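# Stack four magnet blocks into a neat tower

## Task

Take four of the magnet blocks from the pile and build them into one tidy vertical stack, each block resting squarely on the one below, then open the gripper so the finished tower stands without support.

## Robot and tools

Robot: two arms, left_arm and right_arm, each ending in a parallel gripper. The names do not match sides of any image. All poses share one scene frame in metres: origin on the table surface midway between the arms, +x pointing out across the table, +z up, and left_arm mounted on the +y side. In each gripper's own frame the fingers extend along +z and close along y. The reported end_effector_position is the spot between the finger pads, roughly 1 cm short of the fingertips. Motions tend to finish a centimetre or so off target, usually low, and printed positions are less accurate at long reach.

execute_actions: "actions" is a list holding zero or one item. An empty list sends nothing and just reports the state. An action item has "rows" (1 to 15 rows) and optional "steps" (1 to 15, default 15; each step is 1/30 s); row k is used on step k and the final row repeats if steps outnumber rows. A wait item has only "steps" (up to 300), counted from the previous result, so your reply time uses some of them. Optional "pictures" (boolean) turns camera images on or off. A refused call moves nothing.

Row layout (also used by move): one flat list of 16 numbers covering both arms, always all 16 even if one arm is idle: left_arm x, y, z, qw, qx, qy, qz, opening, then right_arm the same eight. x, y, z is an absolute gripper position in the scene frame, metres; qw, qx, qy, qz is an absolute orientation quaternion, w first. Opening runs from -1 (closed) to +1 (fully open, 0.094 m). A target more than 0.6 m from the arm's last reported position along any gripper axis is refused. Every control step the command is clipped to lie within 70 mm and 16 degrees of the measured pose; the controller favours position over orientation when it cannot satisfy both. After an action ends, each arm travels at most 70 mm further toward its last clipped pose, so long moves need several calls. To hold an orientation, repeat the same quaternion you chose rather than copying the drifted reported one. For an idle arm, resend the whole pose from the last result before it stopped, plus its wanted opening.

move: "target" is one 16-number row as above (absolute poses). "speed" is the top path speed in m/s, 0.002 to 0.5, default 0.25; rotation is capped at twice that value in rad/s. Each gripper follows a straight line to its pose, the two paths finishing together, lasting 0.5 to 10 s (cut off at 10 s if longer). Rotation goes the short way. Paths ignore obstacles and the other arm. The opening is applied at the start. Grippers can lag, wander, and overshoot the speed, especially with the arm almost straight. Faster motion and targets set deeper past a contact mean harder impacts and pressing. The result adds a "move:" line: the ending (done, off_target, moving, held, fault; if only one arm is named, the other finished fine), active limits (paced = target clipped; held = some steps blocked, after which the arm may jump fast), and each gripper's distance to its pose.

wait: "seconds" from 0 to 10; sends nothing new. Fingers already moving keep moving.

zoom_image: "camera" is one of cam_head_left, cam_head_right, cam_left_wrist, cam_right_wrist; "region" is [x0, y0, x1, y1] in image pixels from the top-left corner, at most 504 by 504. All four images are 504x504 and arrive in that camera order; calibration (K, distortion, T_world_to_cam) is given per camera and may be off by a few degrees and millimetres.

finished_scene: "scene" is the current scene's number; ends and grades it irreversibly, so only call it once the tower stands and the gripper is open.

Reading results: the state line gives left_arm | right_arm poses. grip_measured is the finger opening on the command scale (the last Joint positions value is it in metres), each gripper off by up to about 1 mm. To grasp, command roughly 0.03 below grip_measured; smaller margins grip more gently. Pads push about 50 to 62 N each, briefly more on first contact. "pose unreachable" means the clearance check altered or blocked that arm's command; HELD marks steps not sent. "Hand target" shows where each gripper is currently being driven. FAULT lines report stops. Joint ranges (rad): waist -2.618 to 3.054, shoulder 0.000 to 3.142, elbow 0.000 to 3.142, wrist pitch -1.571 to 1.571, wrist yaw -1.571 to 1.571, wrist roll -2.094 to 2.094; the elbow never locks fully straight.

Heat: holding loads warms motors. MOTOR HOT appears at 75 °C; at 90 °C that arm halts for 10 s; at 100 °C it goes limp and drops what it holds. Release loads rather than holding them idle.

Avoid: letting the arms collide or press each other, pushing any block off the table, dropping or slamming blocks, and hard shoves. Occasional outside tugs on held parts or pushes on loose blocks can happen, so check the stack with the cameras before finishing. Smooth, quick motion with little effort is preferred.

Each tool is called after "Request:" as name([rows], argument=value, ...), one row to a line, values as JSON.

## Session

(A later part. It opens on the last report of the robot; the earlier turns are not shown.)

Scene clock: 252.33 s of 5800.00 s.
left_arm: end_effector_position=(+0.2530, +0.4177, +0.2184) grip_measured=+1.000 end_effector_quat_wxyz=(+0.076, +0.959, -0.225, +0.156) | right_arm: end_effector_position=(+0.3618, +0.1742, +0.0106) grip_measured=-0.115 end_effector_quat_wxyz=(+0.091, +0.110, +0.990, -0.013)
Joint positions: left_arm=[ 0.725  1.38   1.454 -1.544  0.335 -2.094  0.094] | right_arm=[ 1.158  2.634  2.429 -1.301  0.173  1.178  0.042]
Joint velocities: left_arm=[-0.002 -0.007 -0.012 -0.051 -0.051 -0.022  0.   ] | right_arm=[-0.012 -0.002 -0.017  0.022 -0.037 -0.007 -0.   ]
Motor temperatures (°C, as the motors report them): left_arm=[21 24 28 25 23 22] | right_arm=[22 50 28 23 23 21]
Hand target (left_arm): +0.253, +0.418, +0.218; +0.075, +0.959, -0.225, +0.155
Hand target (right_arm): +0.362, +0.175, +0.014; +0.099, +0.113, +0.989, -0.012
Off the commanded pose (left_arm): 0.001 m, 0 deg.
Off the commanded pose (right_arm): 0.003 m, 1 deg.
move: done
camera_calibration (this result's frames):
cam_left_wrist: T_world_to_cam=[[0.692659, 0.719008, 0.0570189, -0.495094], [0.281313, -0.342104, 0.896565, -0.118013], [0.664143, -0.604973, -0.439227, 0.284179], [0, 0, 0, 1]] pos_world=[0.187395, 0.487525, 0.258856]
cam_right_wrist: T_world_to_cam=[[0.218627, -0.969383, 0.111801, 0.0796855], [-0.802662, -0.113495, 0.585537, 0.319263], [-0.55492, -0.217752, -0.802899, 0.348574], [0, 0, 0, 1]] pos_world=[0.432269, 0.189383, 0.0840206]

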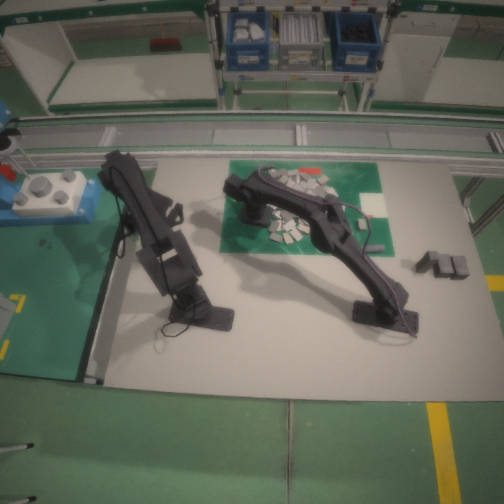

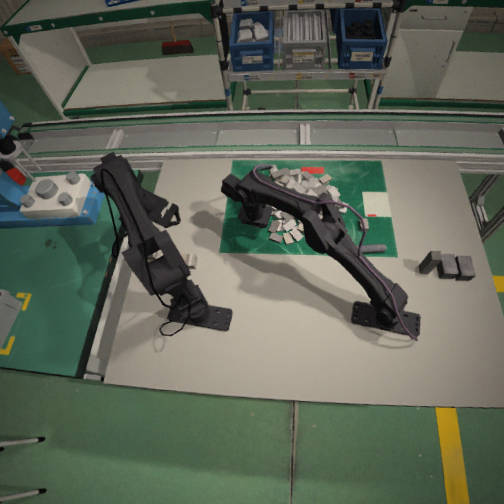

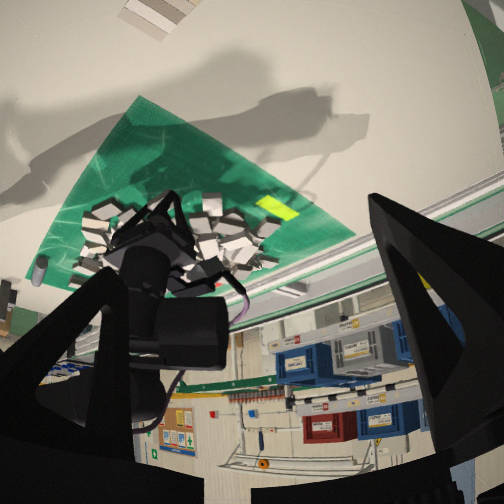

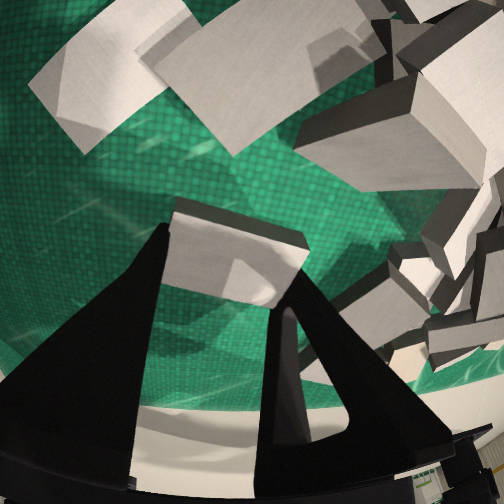

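Request:
move(target=[0.2527,0.4181,0.2182,0.075,0.959,-0.225,0.155,1,0.355,0.15,0.09,0.099,0.1126,0.989,-0.011,-0.16], speed=0.2)

Request:
move(target=[0.2527,0.4181,0.2182,0.075,0.959,-0.225,0.155,1,0.374,-0.184,0.08,0.0707,0.7036,0.7036,-0.0707,-0.16], speed=0.25)

Scene clock: 255.83 s of 5800.00 s.
left_arm: end_effector_position=(+0.2530, +0.4177, +0.2184) grip_measured=+1.000 end_effector_quat_wxyz=(+0.076, +0.959, -0.225, +0.156) | right_arm: end_effector_position=(+0.3530, +0.1550, +0.0866) grip_measured=-0.115 end_effector_quat_wxyz=(+0.096, +0.113, +0.989, -0.005)
Joint positions: left_arm=[ 0.725  1.38   1.454 -1.544  0.335 -2.094  0.094] | right_arm=[ 1.15   2.497  2.474 -1.464  0.173  1.176  0.042]
Joint velocities: left_arm=[-0.007 -0.002 -0.002  0.022 -0.051 -0.007  0.   ] | right_arm=[ 0.007  0.002 -0.022 -0.022 -0.007 -0.022 -0.001]
Motor temperatures (°C, as the motors report them): left_arm=[21 24 28 25 23 22] | right_arm=[22 51 28 23 23 21]
Hand target (left_arm): +0.253, +0.418, +0.218; +0.075, +0.959, -0.225, +0.155
Hand target (right_arm): +0.356, +0.151, +0.090; +0.099, +0.112, +0.989, -0.010
Off the commanded pose (left_arm): 0.001 m, 0 deg.
Off the commanded pose (right_arm): 0.006 m, 1 deg.
move: done
camera_calibration (this result's frames):
cam_left_wrist: T_world_to_cam=[[0.692659, 0.719008, 0.0570189, -0.495094], [0.281313, -0.342104, 0.896565, -0.118013], [0.664143, -0.604973, -0.439227, 0.284179], [0, 0, 0, 1]] pos_world=[0.187395, 0.487525, 0.258856]
cam_right_wrist: T_world_to_cam=[[0.212599, -0.972091, 0.0991986, 0.0580901], [-0.809663, -0.118417, 0.574825, 0.269734], [-0.547035, -0.202525, -0.812241, 0.396165], [0, 0, 0, 1]] pos_world=[0.42276, 0.168643, 0.160969]

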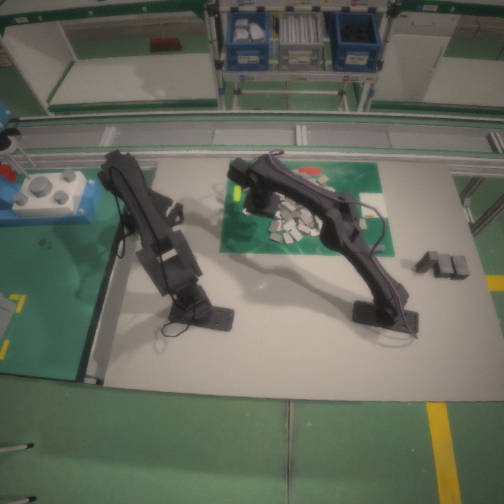

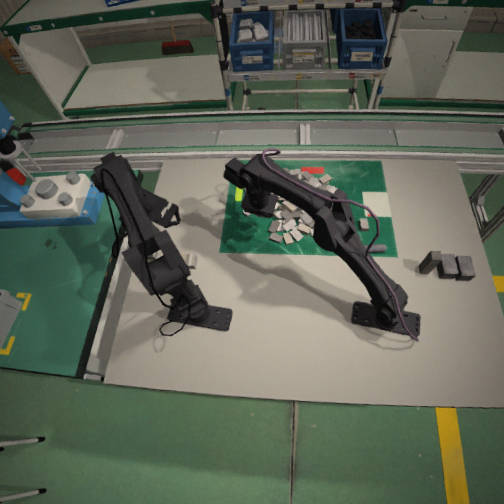

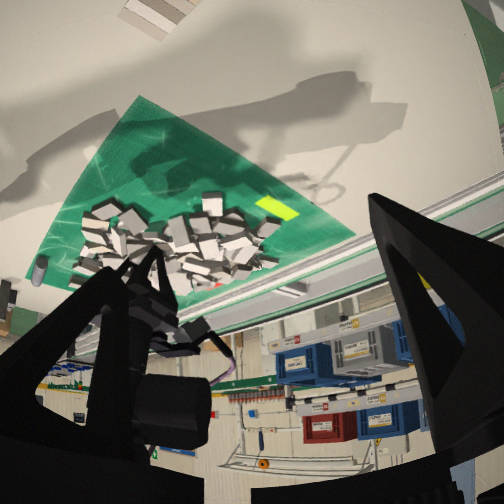

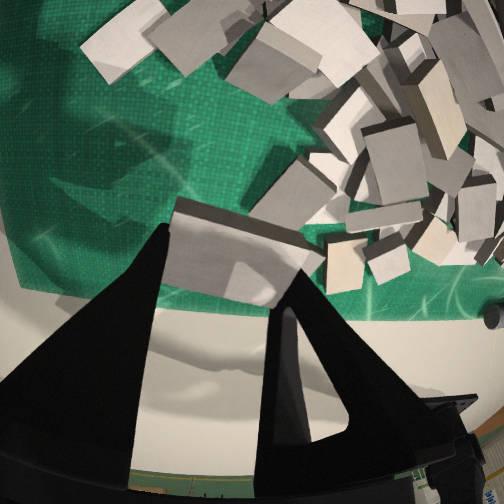

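Scene clock: 258.90 s of 5800.00 s.
left_arm: end_effector_position=(+0.2530, +0.4177, +0.2184) grip_measured=+1.000 end_effector_quat_wxyz=(+0.076, +0.959, -0.225, +0.156) | right_arm: end_effector_position=(+0.3790, -0.1804, +0.0793) grip_measured=-0.114 end_effector_quat_wxyz=(+0.058, +0.701, +0.708, -0.071)
Joint positions: left_arm=[ 0.725  1.38   1.454 -1.544  0.335 -2.094  0.094] | right_arm=[ 0.44   1.91   1.498 -1.222  0.173  1.812  0.042]
Joint velocities: left_arm=[-0.002 -0.012 -0.007 -0.022 -0.037 -0.007  0.   ] | right_arm=[ 0.007  0.012 -0.012  0.051 -0.022  0.037 -0.   ]
Motor temperatures (°C, as the motors report them): left_arm=[21 24 28 25 23 22] | right_arm=[22 50 28 23 23 21]
Hand target (left_arm): +0.253, +0.418, +0.218; +0.075, +0.959, -0.225, +0.155
Hand target (right_arm): +0.377, -0.182, +0.082; +0.062, +0.704, +0.704, -0.069
Off the commanded pose (left_arm): 0.001 m, 0 deg.
Off the commanded pose (right_arm): 0.006 m, 2 deg.
move: done
camera_calibration (this result's frames):
cam_left_wrist: T_world_to_cam=[[0.692659, 0.719008, 0.0570189, -0.495094], [0.281313, -0.342104, 0.896565, -0.118013], [0.664143, -0.604973, -0.439227, 0.284179], [0, 0, 0, 1]] pos_world=[0.187395, 0.487525, 0.258856]
cam_right_wrist: T_world_to_cam=[[-0.892533, -0.433852, 0.123113, 0.241343], [-0.285472, 0.754849, 0.590516, 0.212906], [-0.349128, 0.49191, -0.79758, 0.385654], [0, 0, 0, 1]] pos_world=[0.410828, -0.245712, 0.152153]

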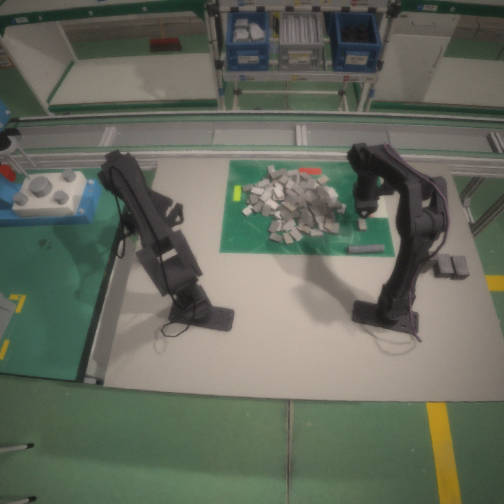

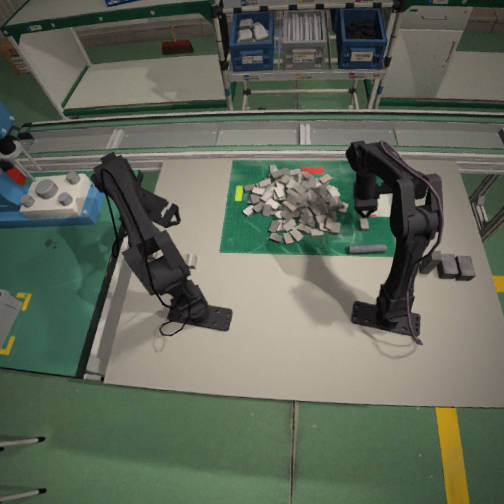

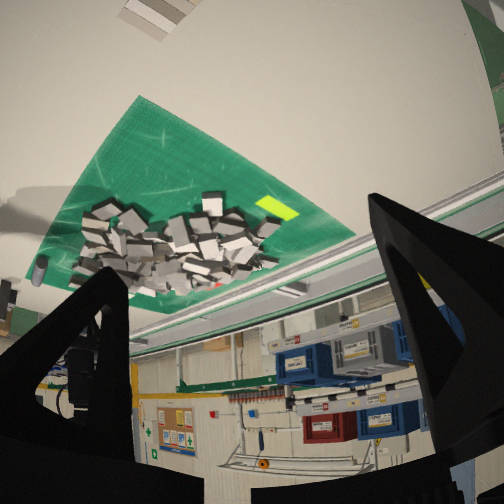

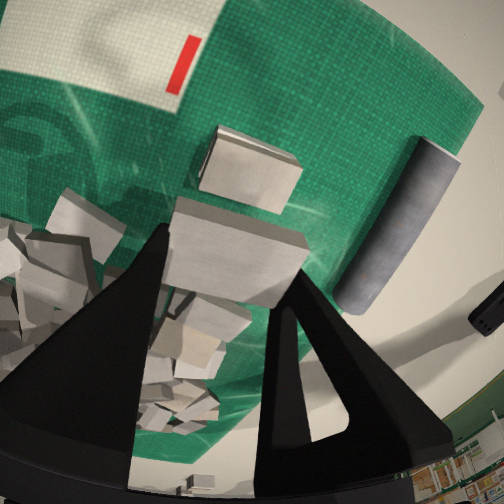

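Request:
move(target=[0.2527,0.4181,0.2182,0.075,0.959,-0.225,0.155,1,0.369,-0.195,0.04,0.0707,0.7036,0.7036,-0.0707,-0.16], speed=0.06)

Request:
zoom_image(camera="cam_right_wrist", region=[140,130,340,330])

Scene clock: 262.80 s of 5800.00 s.
left_arm: end_effector_position=(+0.2530, +0.4177, +0.2184) grip_measured=+1.000 end_effector_quat_wxyz=(+0.076, +0.959, -0.225, +0.156) | right_arm: end_effector_position=(+0.3685, -0.1895, +0.0375) grip_measured=-0.114 end_effector_quat_wxyz=(+0.060, +0.704, +0.704, -0.071)
Joint positions: left_arm=[ 0.725  1.38   1.454 -1.544  0.335 -2.094  0.094] | right_arm=[ 0.423  1.902  1.316 -1.042  0.177  1.804  0.042]
Joint velocities: left_arm=[-0.012  0.002  0.012 -0.007 -0.037 -0.007  0.   ] | right_arm=[-0.002 -0.007 -0.022  0.022 -0.022 -0.037 -0.   ]
Motor temperatures (°C, as the motors report them): left_arm=[21 24 28 25 23 22] | right_arm=[22 49 28 23 23 21]
Hand target (left_arm): +0.253, +0.418, +0.218; +0.075, +0.959, -0.225, +0.155
Hand target (right_arm): +0.369, -0.195, +0.040; +0.070, +0.704, +0.704, -0.071
Off the commanded pose (left_arm): 0.001 m, 0 deg.
Off the commanded pose (right_arm): 0.006 m, 1 deg.
move: done
camera_calibration (this result's frames):
cam_left_wrist: T_world_to_cam=[[0.692659, 0.719008, 0.0570189, -0.495094], [0.281313, -0.342104, 0.896565, -0.118013], [0.664143, -0.604973, -0.439227, 0.284179], [0, 0, 0, 1]] pos_world=[0.187395, 0.487525, 0.258856]
cam_right_wrist: T_world_to_cam=[[-0.896988, -0.425485, 0.119897, 0.236525], [-0.281264, 0.758571, 0.58776, 0.240675], [-0.341033, 0.49349, -0.800102, 0.350545], [0, 0, 0, 1]] pos_world=[0.399401, -0.254922, 0.110655]

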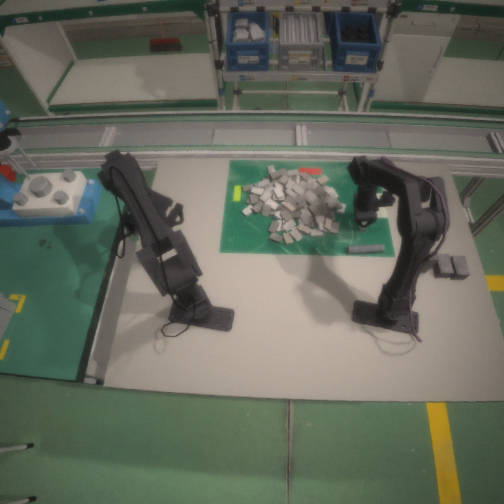

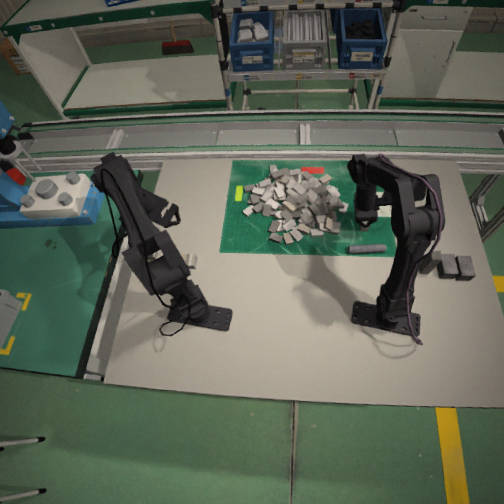

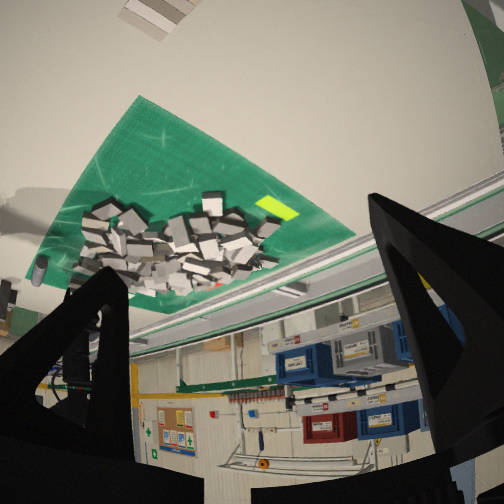

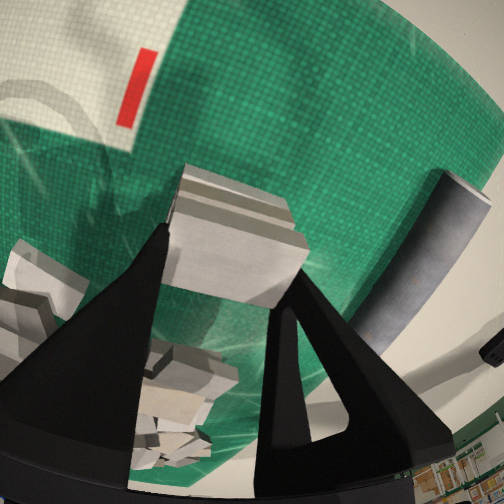

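Region (140, 130, 340, 330) of cam_right_wrist's 504x504 image, scaled by 2.520, with more detail than that image has.

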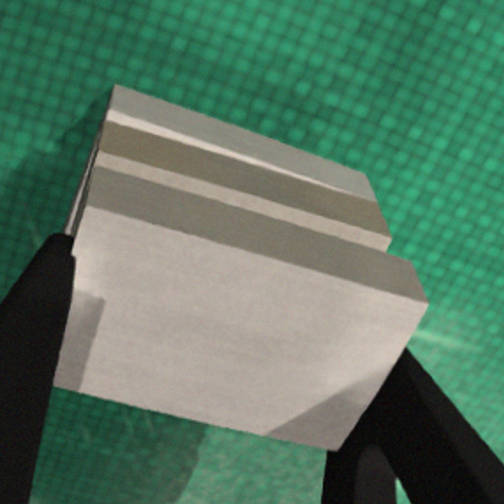

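Request:
move(target=[0.2527,0.4181,0.2182,0.075,0.959,-0.225,0.155,1,0.371,-0.188,0.029,0.0707,0.7036,0.7036,-0.0707,-0.16], speed=0.02)

Request:
zoom_image(camera="cam_right_wrist", region=[140,130,340,330])

Scene clock: 266.70 s of 5800.00 s.
left_arm: end_effector_position=(+0.2530, +0.4177, +0.2184) grip_measured=+1.000 end_effector_quat_wxyz=(+0.076, +0.959, -0.225, +0.156) | right_arm: end_effector_position=(+0.3761, -0.1862, +0.0372) grip_measured=-0.114 end_effector_quat_wxyz=(+0.069, +0.705, +0.703, -0.057)
Joint positions: left_arm=[ 0.725  1.38   1.454 -1.544  0.335 -2.094  0.094] | right_arm=[ 0.428  1.902  1.316 -1.01   0.177  1.808  0.042]
Joint velocities: left_arm=[-0.012 -0.002 -0.012 -0.037 -0.051 -0.037  0.   ] | right_arm=[-0.002 -0.012 -0.002 -0.081 -0.051 -0.051 -0.001]
Motor temperatures (°C, as the motors report them): left_arm=[21 24 28 25 23 22] | right_arm=[22 48 28 23 23 21]
Hand target (left_arm): +0.253, +0.418, +0.218; +0.075, +0.959, -0.225, +0.155
Hand target (right_arm): +0.371, -0.188, +0.029; +0.071, +0.704, +0.703, -0.071
Off the commanded pose (left_arm): 0.001 m, 0 deg.
Off the commanded pose (right_arm): 0.010 m, 2 deg.
After step 90, 0.10 s passed at rest.
move: done
camera_calibration (this result's frames):
cam_left_wrist: T_world_to_cam=[[0.692659, 0.719008, 0.0570189, -0.495094], [0.281313, -0.342104, 0.896565, -0.118013], [0.664143, -0.604973, -0.439227, 0.284179], [0, 0, 0, 1]] pos_world=[0.187395, 0.487525, 0.258856]
cam_right_wrist: T_world_to_cam=[[-0.900321, -0.426298, 0.0877049, 0.247032], [-0.300358, 0.754419, 0.583641, 0.24707], [-0.314971, 0.499122, -0.807261, 0.342765], [0, 0, 0, 1]] pos_world=[0.404579, -0.252166, 0.110834]

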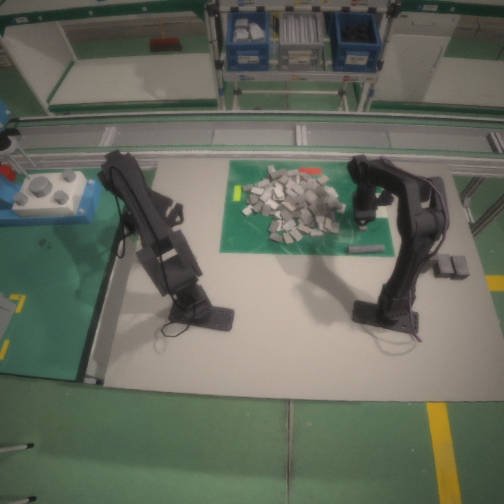

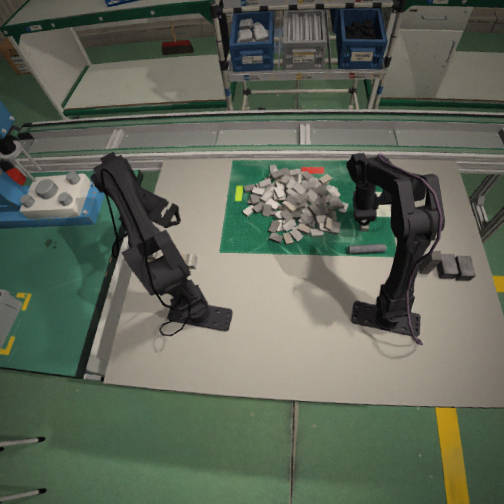

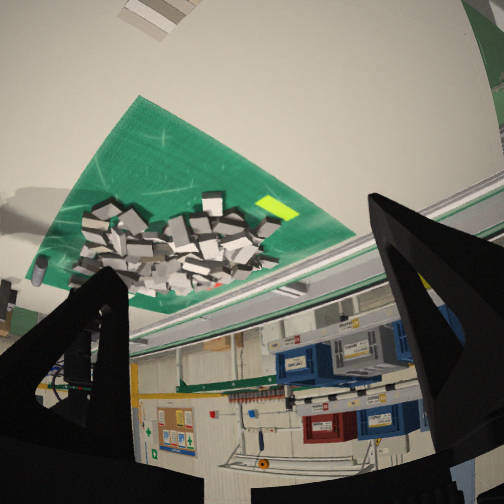

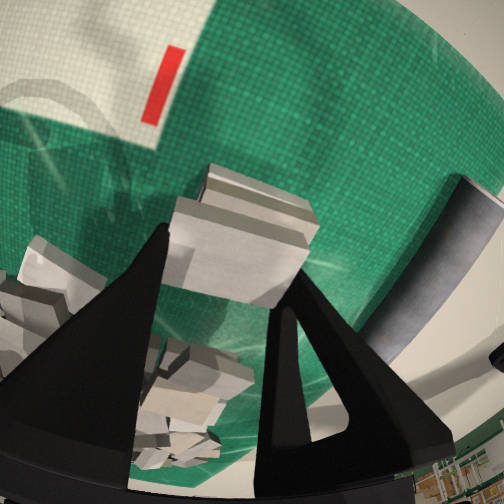

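Region (140, 130, 340, 330) of cam_right_wrist's 504x504 image, scaled by 2.520, with more detail than that image has.

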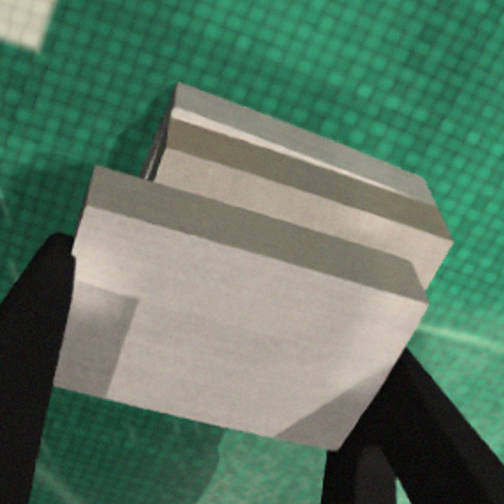

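Request:
move(target=[0.2527,0.4181,0.2182,0.075,0.959,-0.225,0.155,1,0.367,-0.191,0.027,0.0707,0.7036,0.7036,-0.0707,-0.16], speed=0.03)

Request:
zoom_image(camera="cam_right_wrist", region=[140,130,340,330])

Scene clock: 268.80 s of 5800.00 s.
left_arm: end_effector_position=(+0.2530, +0.4177, +0.2184) grip_measured=+1.000 end_effector_quat_wxyz=(+0.076, +0.959, -0.225, +0.156) | right_arm: end_effector_position=(+0.3685, -0.1880, +0.0295) grip_measured=-0.114 end_effector_quat_wxyz=(+0.064, +0.705, +0.704, -0.065)
Joint positions: left_arm=[ 0.725  1.38   1.454 -1.544  0.335 -2.094  0.094] | right_arm=[ 0.428  1.902  1.283 -0.996  0.177  1.809  0.042]
Joint velocities: left_arm=[-0.002  0.012  0.002 -0.051 -0.007  0.037  0.   ] | right_arm=[-0.002 -0.012 -0.012 -0.066 -0.007  0.007  0.   ]
Motor temperatures (°C, as the motors report them): left_arm=[21 24 28 25 23 22] | right_arm=[22 47 28 23 23 21]
Hand target (left_arm): +0.253, +0.418, +0.218; +0.075, +0.959, -0.225, +0.155
Hand target (right_arm): +0.367, -0.191, +0.027; +0.071, +0.704, +0.704, -0.071
Off the commanded pose (left_arm): 0.001 m, 0 deg.
Off the commanded pose (right_arm): 0.004 m, 1 deg.
move: done
camera_calibration (this result's frames):
cam_left_wrist: T_world_to_cam=[[0.692659, 0.719008, 0.0570189, -0.495094], [0.281313, -0.342104, 0.896565, -0.118013], [0.664143, -0.604973, -0.439227, 0.284179], [0, 0, 0, 1]] pos_world=[0.187395, 0.487525, 0.258856]
cam_right_wrist: T_world_to_cam=[[-0.898609, -0.425515, 0.106953, 0.239011], [-0.288828, 0.757204, 0.58585, 0.24682], [-0.330273, 0.495559, -0.803331, 0.339938], [0, 0, 0, 1]] pos_world=[0.398338, -0.25365, 0.10292]

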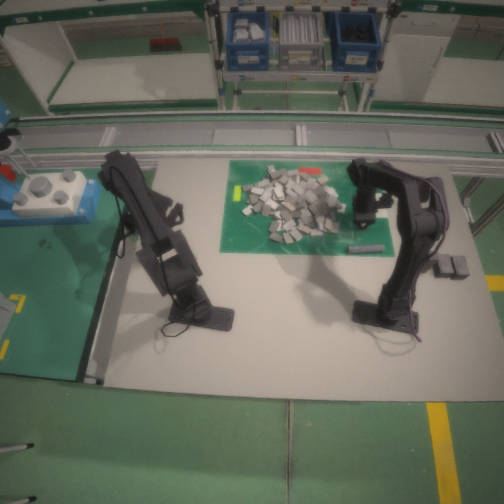

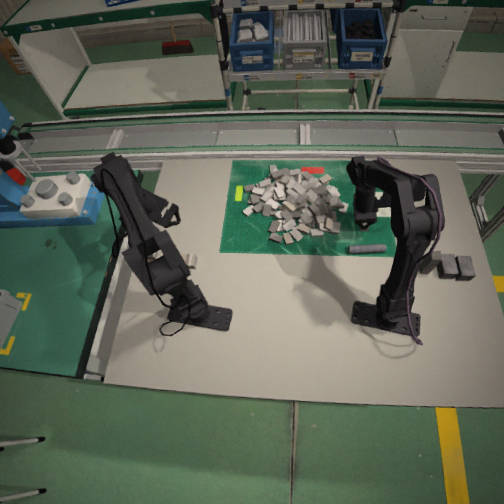

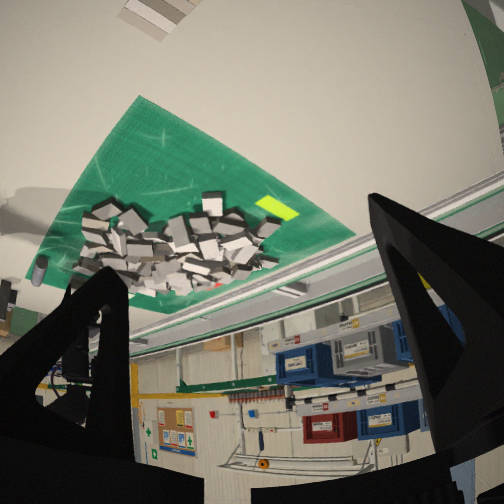

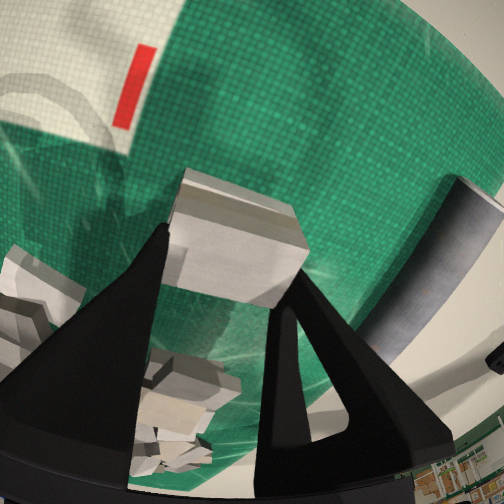

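Region (140, 130, 340, 330) of cam_right_wrist's 504x504 image, scaled by 2.520, with more detail than that image has.

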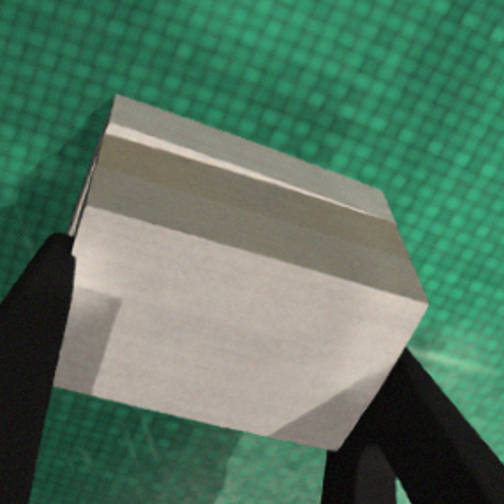

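Request:
move(target=[0.2527,0.4181,0.2182,0.075,0.959,-0.225,0.155,1,0.368,-0.189,0.029,0.0707,0.7036,0.7036,-0.0707,0.1], speed=0.03)

Request:
move(target=[0.2527,0.4181,0.2182,0.075,0.959,-0.225,0.155,1,0.368,-0.189,0.10,0.0707,0.7036,0.7036,-0.0707,0.1], speed=0.15)

Request:
zoom_image(camera="cam_head_left", region=[215,150,395,265])

Scene clock: 271.27 s of 5800.00 s.
left_arm: end_effector_position=(+0.2530, +0.4177, +0.2184) grip_measured=+1.000 end_effector_quat_wxyz=(+0.076, +0.959, -0.225, +0.156) | right_arm: end_effector_position=(+0.3691, -0.1882, +0.0296) grip_measured=+0.098 end_effector_quat_wxyz=(+0.065, +0.705, +0.704, -0.065)
Joint positions: left_arm=[ 0.725  1.38   1.454 -1.544  0.335 -2.094  0.094] | right_arm=[ 0.428  1.902  1.283 -0.994  0.179  1.809  0.052]
Joint velocities: left_arm=[ 0.002 -0.007 -0.007  0.022 -0.007 -0.007  0.   ] | right_arm=[-0.012  0.002 -0.012 -0.022  0.051  0.022 -0.002]
Motor temperatures (°C, as the motors report them): left_arm=[21 24 28 25 23 22] | right_arm=[22 46 28 23 23 21]
Hand target (left_arm): +0.253, +0.418, +0.218; +0.075, +0.959, -0.225, +0.155
Hand target (right_arm): +0.368, -0.189, +0.029; +0.071, +0.704, +0.704, -0.071
Off the commanded pose (left_arm): 0.001 m, 0 deg.
Off the commanded pose (right_arm): 0.001 m, 1 deg.
move: done
camera_calibration (this result's frames):
cam_left_wrist: T_world_to_cam=[[0.692659, 0.719008, 0.0570189, -0.495094], [0.281313, -0.342104, 0.896565, -0.118013], [0.664143, -0.604973, -0.439227, 0.284179], [0, 0, 0, 1]] pos_world=[0.187395, 0.487525, 0.258856]
cam_right_wrist: T_world_to_cam=[[-0.898857, -0.425449, 0.105121, 0.239645], [-0.29045, 0.757956, 0.584073, 0.247921], [-0.32817, 0.494465, -0.804865, 0.339333], [0, 0, 0, 1]] pos_world=[0.398774, -0.253745, 0.103122]

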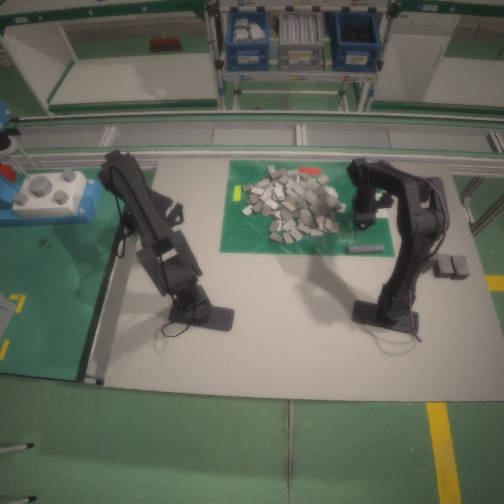

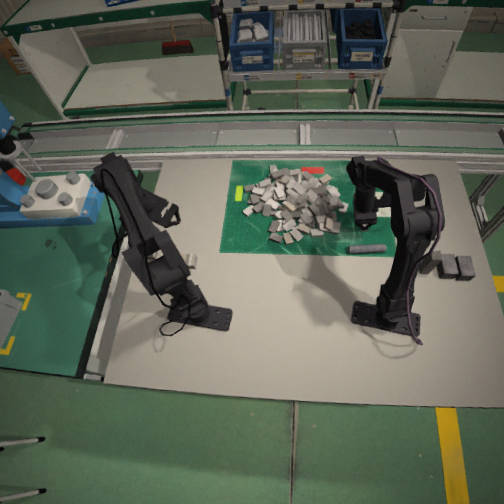

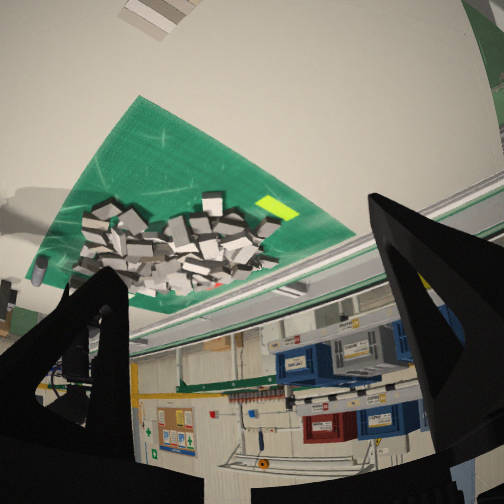

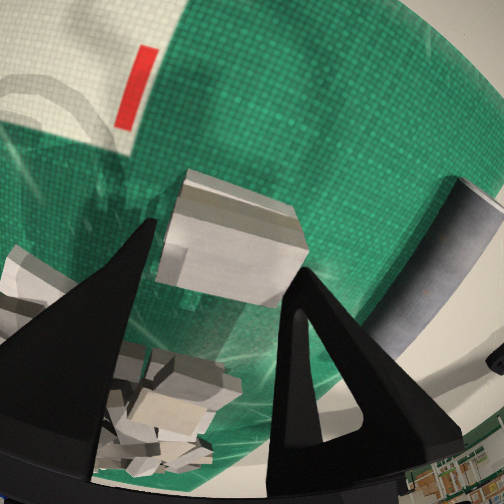

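Scene clock: 272.37 s of 5800.00 s.
left_arm: end_effector_position=(+0.2530, +0.4177, +0.2184) grip_measured=+1.000 end_effector_quat_wxyz=(+0.076, +0.959, -0.225, +0.156) | right_arm: end_effector_position=(+0.3698, -0.1883, +0.0940) grip_measured=+0.098 end_effector_quat_wxyz=(+0.065, +0.704, +0.704, -0.066)
Joint positions: left_arm=[ 0.725  1.38   1.454 -1.544  0.335 -2.094  0.094] | right_arm=[ 0.428  1.845  1.472 -1.243  0.181  1.809  0.052]
Joint velocities: left_arm=[-0.002  0.007 -0.007 -0.022  0.022  0.051  0.   ] | right_arm=[ 0.002  0.002  0.017 -0.066  0.022 -0.081 -0.   ]
Motor temperatures (°C, as the motors report them): left_arm=[21 24 28 25 23 22] | right_arm=[22 46 28 23 23 21]
Hand target (left_arm): +0.253, +0.418, +0.218; +0.075, +0.959, -0.225, +0.155
Hand target (right_arm): +0.369, -0.189, +0.100; +0.071, +0.704, +0.704, -0.071
Off the commanded pose (left_arm): 0.001 m, 0 deg.
Off the commanded pose (right_arm): 0.006 m, 1 deg.
move: done
camera_calibration (this result's frames):
cam_left_wrist: T_world_to_cam=[[0.692659, 0.719008, 0.0570189, -0.495094], [0.281313, -0.342104, 0.896565, -0.118013], [0.664143, -0.604973, -0.439227, 0.284179], [0, 0, 0, 1]] pos_world=[0.187395, 0.487525, 0.258856]
cam_right_wrist: T_world_to_cam=[[-0.898589, -0.425285, 0.108033, 0.233159], [-0.28919, 0.759162, 0.583131, 0.210424], [-0.330011, 0.492753, -0.805162, 0.39188], [0, 0, 0, 1]] pos_world=[0.399691, -0.253687, 0.167633]

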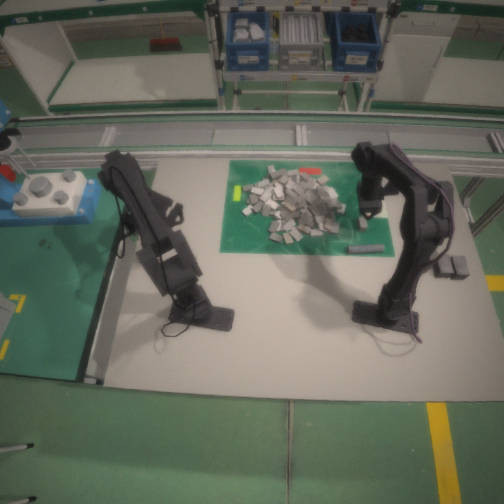

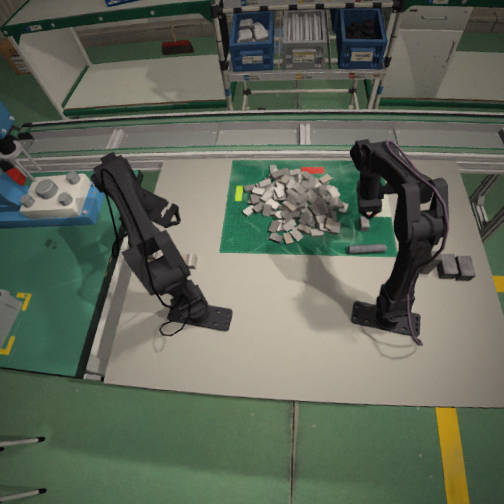

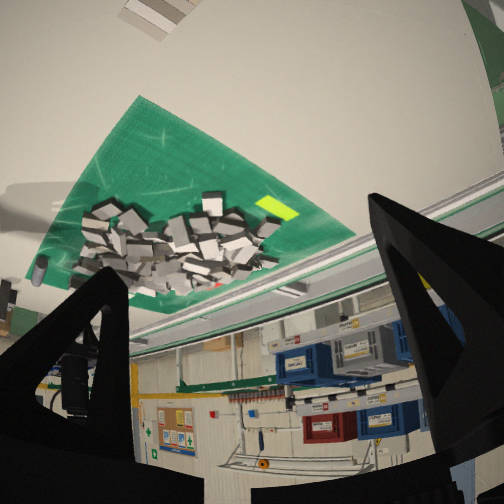

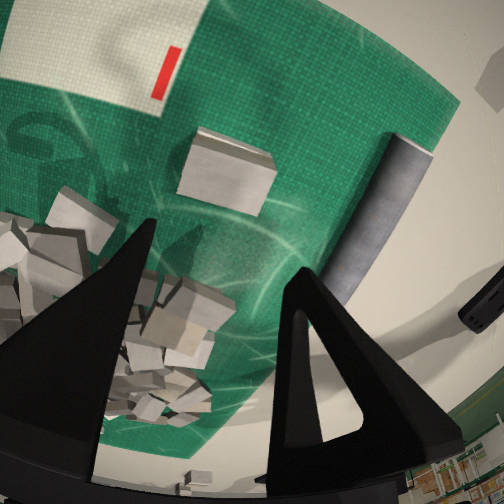

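Region (215, 150, 395, 265) of cam_head_left's 504x504 image, scaled by 2.800, with more detail than that image has; it fills the top 322 rows of this view, and the rest is white.

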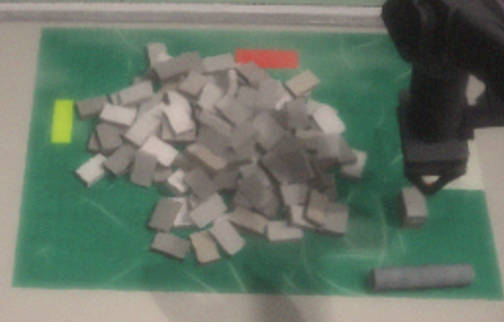

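Request:
move(target=[0.2527,0.4181,0.2182,0.075,0.959,-0.225,0.155,1,0.30,0.07,0.085,0.0996,-0.0867,0.991,0.0087,-0.2], speed=0.3)

Scene clock: 277.37 s of 5800.00 s.
left_arm: end_effector_position=(+0.2530, +0.4177, +0.2184) grip_measured=+1.000 end_effector_quat_wxyz=(+0.076, +0.959, -0.225, +0.156) | right_arm: end_effector_position=(+0.2955, +0.0594, +0.0832) grip_measured=-0.198 end_effector_quat_wxyz=(+0.102, -0.082, +0.991, -0.005)
Joint positions: left_arm=[ 0.725  1.38   1.454 -1.544  0.335 -2.094  0.094] | right_arm=[ 1.122  1.907  1.506 -1.042  0.159  0.753  0.038]
Joint velocities: left_arm=[-0.012 -0.012 -0.002  0.007 -0.007 -0.037  0.   ] | right_arm=[-0.017  0.007  0.012 -0.022 -0.066 -0.051 -0.   ]
Motor temperatures (°C, as the motors report them): left_arm=[21 24 28 25 23 22] | right_arm=[22 45 29 23 23 21]
Hand target (left_arm): +0.253, +0.418, +0.218; +0.075, +0.959, -0.225, +0.155
Hand target (right_arm): +0.298, +0.066, +0.084; +0.104, -0.088, +0.991, +0.001
Off the commanded pose (left_arm): 0.001 m, 0 deg.
Off the commanded pose (right_arm): 0.012 m, 2 deg.
move: off_target (right_arm)
camera_calibration (this result's frames):
cam_left_wrist: T_world_to_cam=[[0.692659, 0.719008, 0.0570189, -0.495094], [0.281313, -0.342104, 0.896565, -0.118013], [0.664143, -0.604973, -0.439227, 0.284179], [0, 0, 0, 1]] pos_world=[0.187395, 0.487525, 0.258856]
cam_right_wrist: T_world_to_cam=[[0.563126, -0.814799, 0.137814, -0.138418], [-0.713648, -0.395417, 0.578231, 0.201562], [-0.416648, -0.423968, -0.804149, 0.316537], [0, 0, 0, 1]] pos_world=[0.353676, 0.101119, 0.15707]

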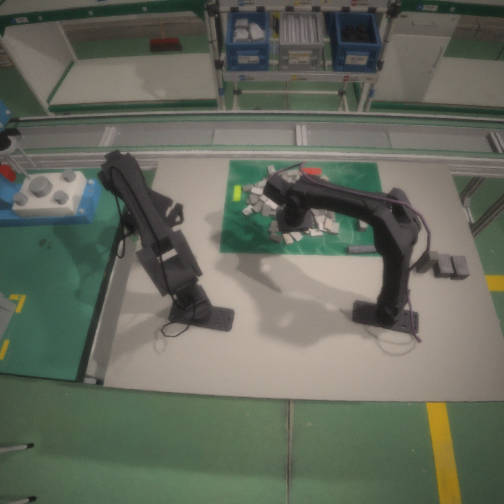

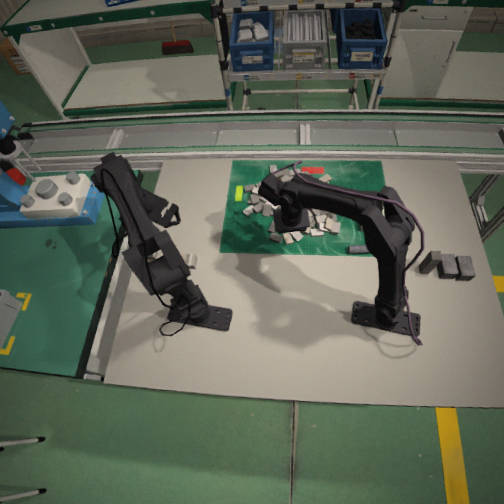

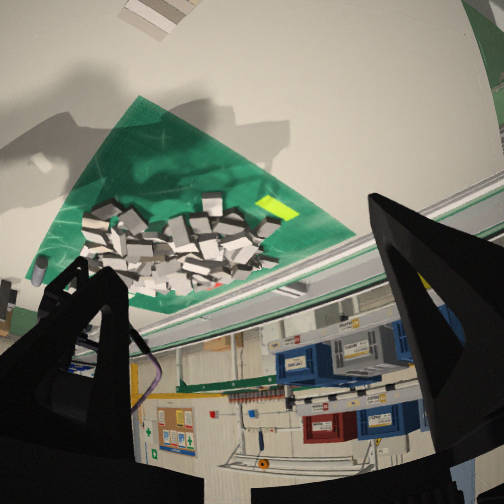

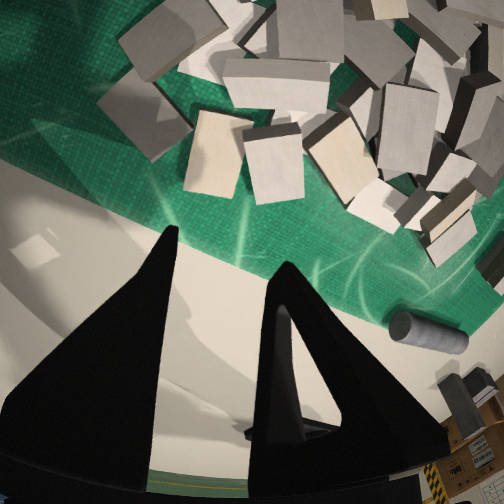

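Request:
move(target=[0.2527,0.4181,0.2182,0.075,0.959,-0.225,0.155,1,0.303,0.073,0.035,0.0986,-0.164,0.981,0.0165,-0.3], speed=0.08)

Scene clock: 281.10 s of 5800.00 s.
left_arm: end_effector_position=(+0.2530, +0.4177, +0.2184) grip_measured=+1.000 end_effector_quat_wxyz=(+0.076, +0.959, -0.225, +0.156) | right_arm: end_effector_position=(+0.3030, +0.0765, +0.0436) grip_measured=-0.298 end_effector_quat_wxyz=(+0.107, -0.163, +0.981, +0.021)
Joint positions: left_arm=[ 0.725  1.38   1.454 -1.544  0.335 -2.094  0.094] | right_arm=[ 1.114  1.959  1.412 -0.838  0.116  0.58   0.033]
Joint velocities: left_arm=[ 0.012  0.002  0.027  0.022  0.051 -0.037  0.   ] | right_arm=[-0.012  0.002  0.012 -0.022  0.037 -0.081  0.   ]
Motor temperatures (°C, as the motors report them): left_arm=[21 24 28 25 23 22] | right_arm=[22 44 29 23 23 21]
Hand target (left_arm): +0.253, +0.418, +0.218; +0.075, +0.959, -0.225, +0.155
Hand target (right_arm): +0.302, +0.073, +0.035; +0.098, -0.164, +0.981, +0.017
Off the commanded pose (left_arm): 0.001 m, 0 deg.
Off the commanded pose (right_arm): 0.009 m, 1 deg.
move: done
camera_calibration (this result's frames):
cam_left_wrist: T_world_to_cam=[[0.692659, 0.719008, 0.0570189, -0.495094], [0.281313, -0.342104, 0.896565, -0.118013], [0.664143, -0.604973, -0.439227, 0.284179], [0, 0, 0, 1]] pos_world=[0.187395, 0.487525, 0.258856]
cam_right_wrist: T_world_to_cam=[[0.69092, -0.713672, 0.115331, -0.168685], [-0.640166, -0.529863, 0.556267, 0.225547], [-0.335883, -0.458167, -0.822962, 0.274035], [0, 0, 0, 1]] pos_world=[0.352979, 0.124677, 0.119511]

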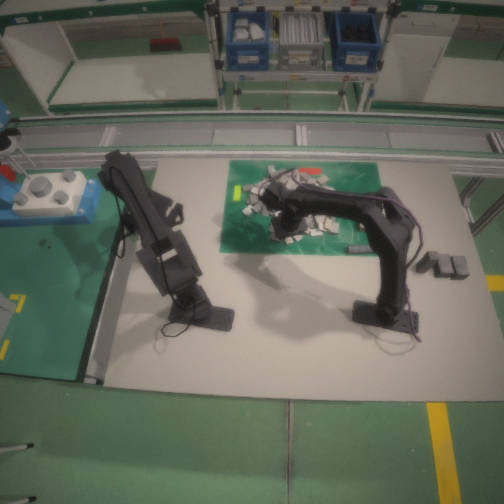

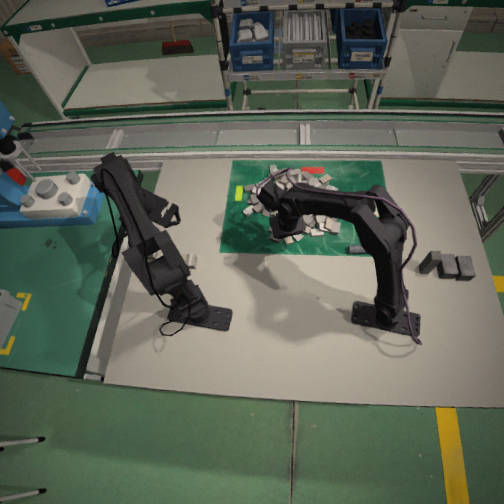

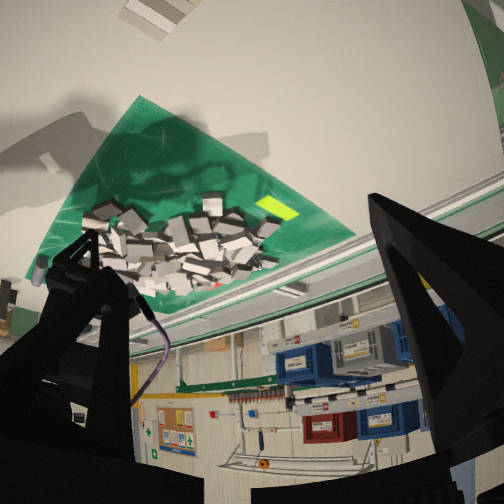

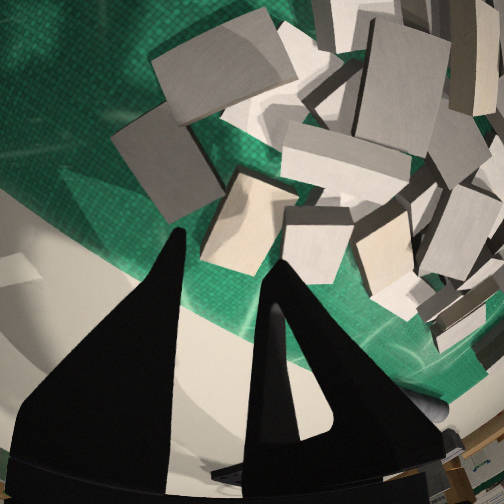

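Request:
move(target=[0.2527,0.4181,0.2182,0.075,0.959,-0.225,0.155,1,0.300,0.065,0.022,0.099,-0.13,0.9865,0.013,-0.3], speed=0.05)

Scene clock: 284.07 s of 5800.00 s.
left_arm: end_effector_position=(+0.2530, +0.4177, +0.2184) grip_measured=+1.000 end_effector_quat_wxyz=(+0.076, +0.959, -0.225, +0.156) | right_arm: end_effector_position=(+0.2980, +0.0701, +0.0295) grip_measured=-0.298 end_effector_quat_wxyz=(+0.101, -0.140, +0.985, +0.019)
Joint positions: left_arm=[ 0.725  1.38   1.454 -1.544  0.335 -2.094  0.094] | right_arm=[ 1.114  1.959  1.355 -0.795  0.116  0.628  0.033]
Joint velocities: left_arm=[ 0.007 -0.022 -0.002  0.037 -0.007  0.051  0.   ] | right_arm=[-0.002  0.007  0.002  0.007 -0.037 -0.022  0.   ]
Motor temperatures (°C, as the motors report them): left_arm=[21 24 28 25 23 22] | right_arm=[22 44 29 23 23 21]
Hand target (left_arm): +0.253, +0.418, +0.218; +0.075, +0.959, -0.225, +0.155
Hand target (right_arm): +0.300, +0.065, +0.022; +0.099, -0.130, +0.987, +0.013
Off the commanded pose (left_arm): 0.001 m, 0 deg.
Off the commanded pose (right_arm): 0.009 m, 1 deg.
move: done
camera_calibration (this result's frames):
cam_left_wrist: T_world_to_cam=[[0.692659, 0.719008, 0.0570189, -0.495094], [0.281313, -0.342104, 0.896565, -0.118013], [0.664143, -0.604973, -0.439227, 0.284179], [0, 0, 0, 1]] pos_world=[0.187395, 0.487525, 0.258856]
cam_right_wrist: T_world_to_cam=[[0.657755, -0.74545, 0.107993, -0.155863], [-0.65775, -0.498577, 0.564612, 0.229649], [-0.367047, -0.442409, -0.818261, 0.265952], [0, 0, 0, 1]] pos_world=[0.351188, 0.115969, 0.104788]

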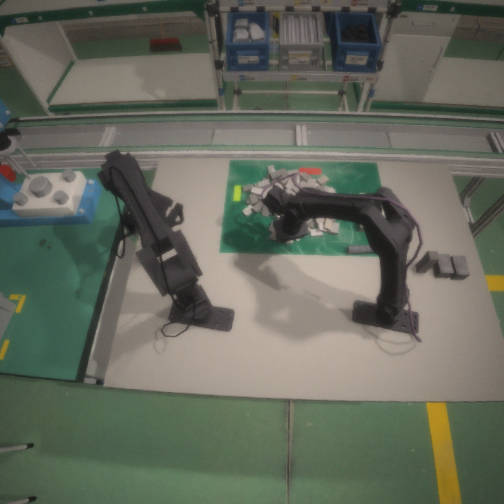

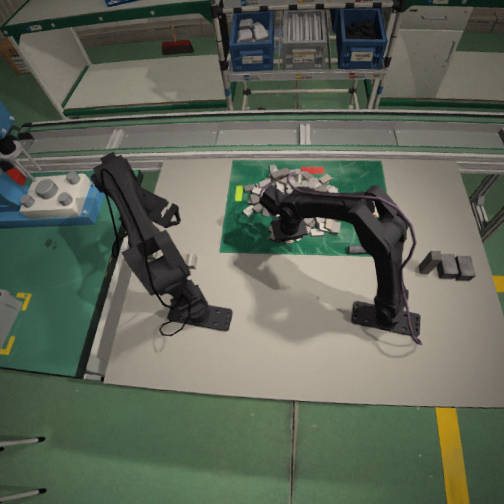

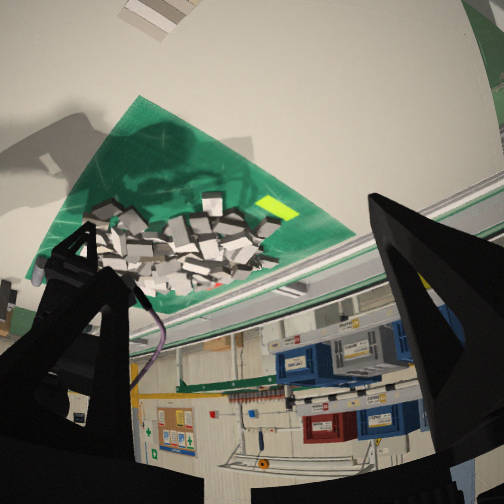

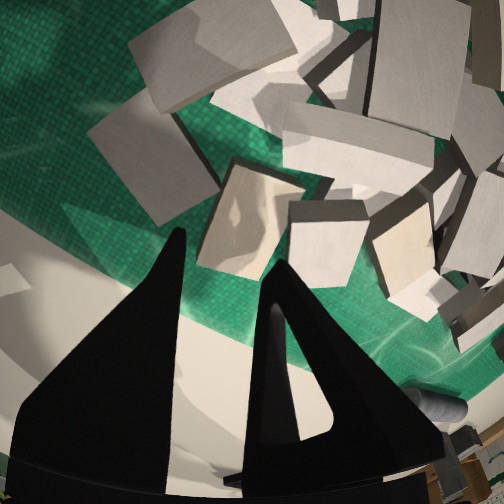

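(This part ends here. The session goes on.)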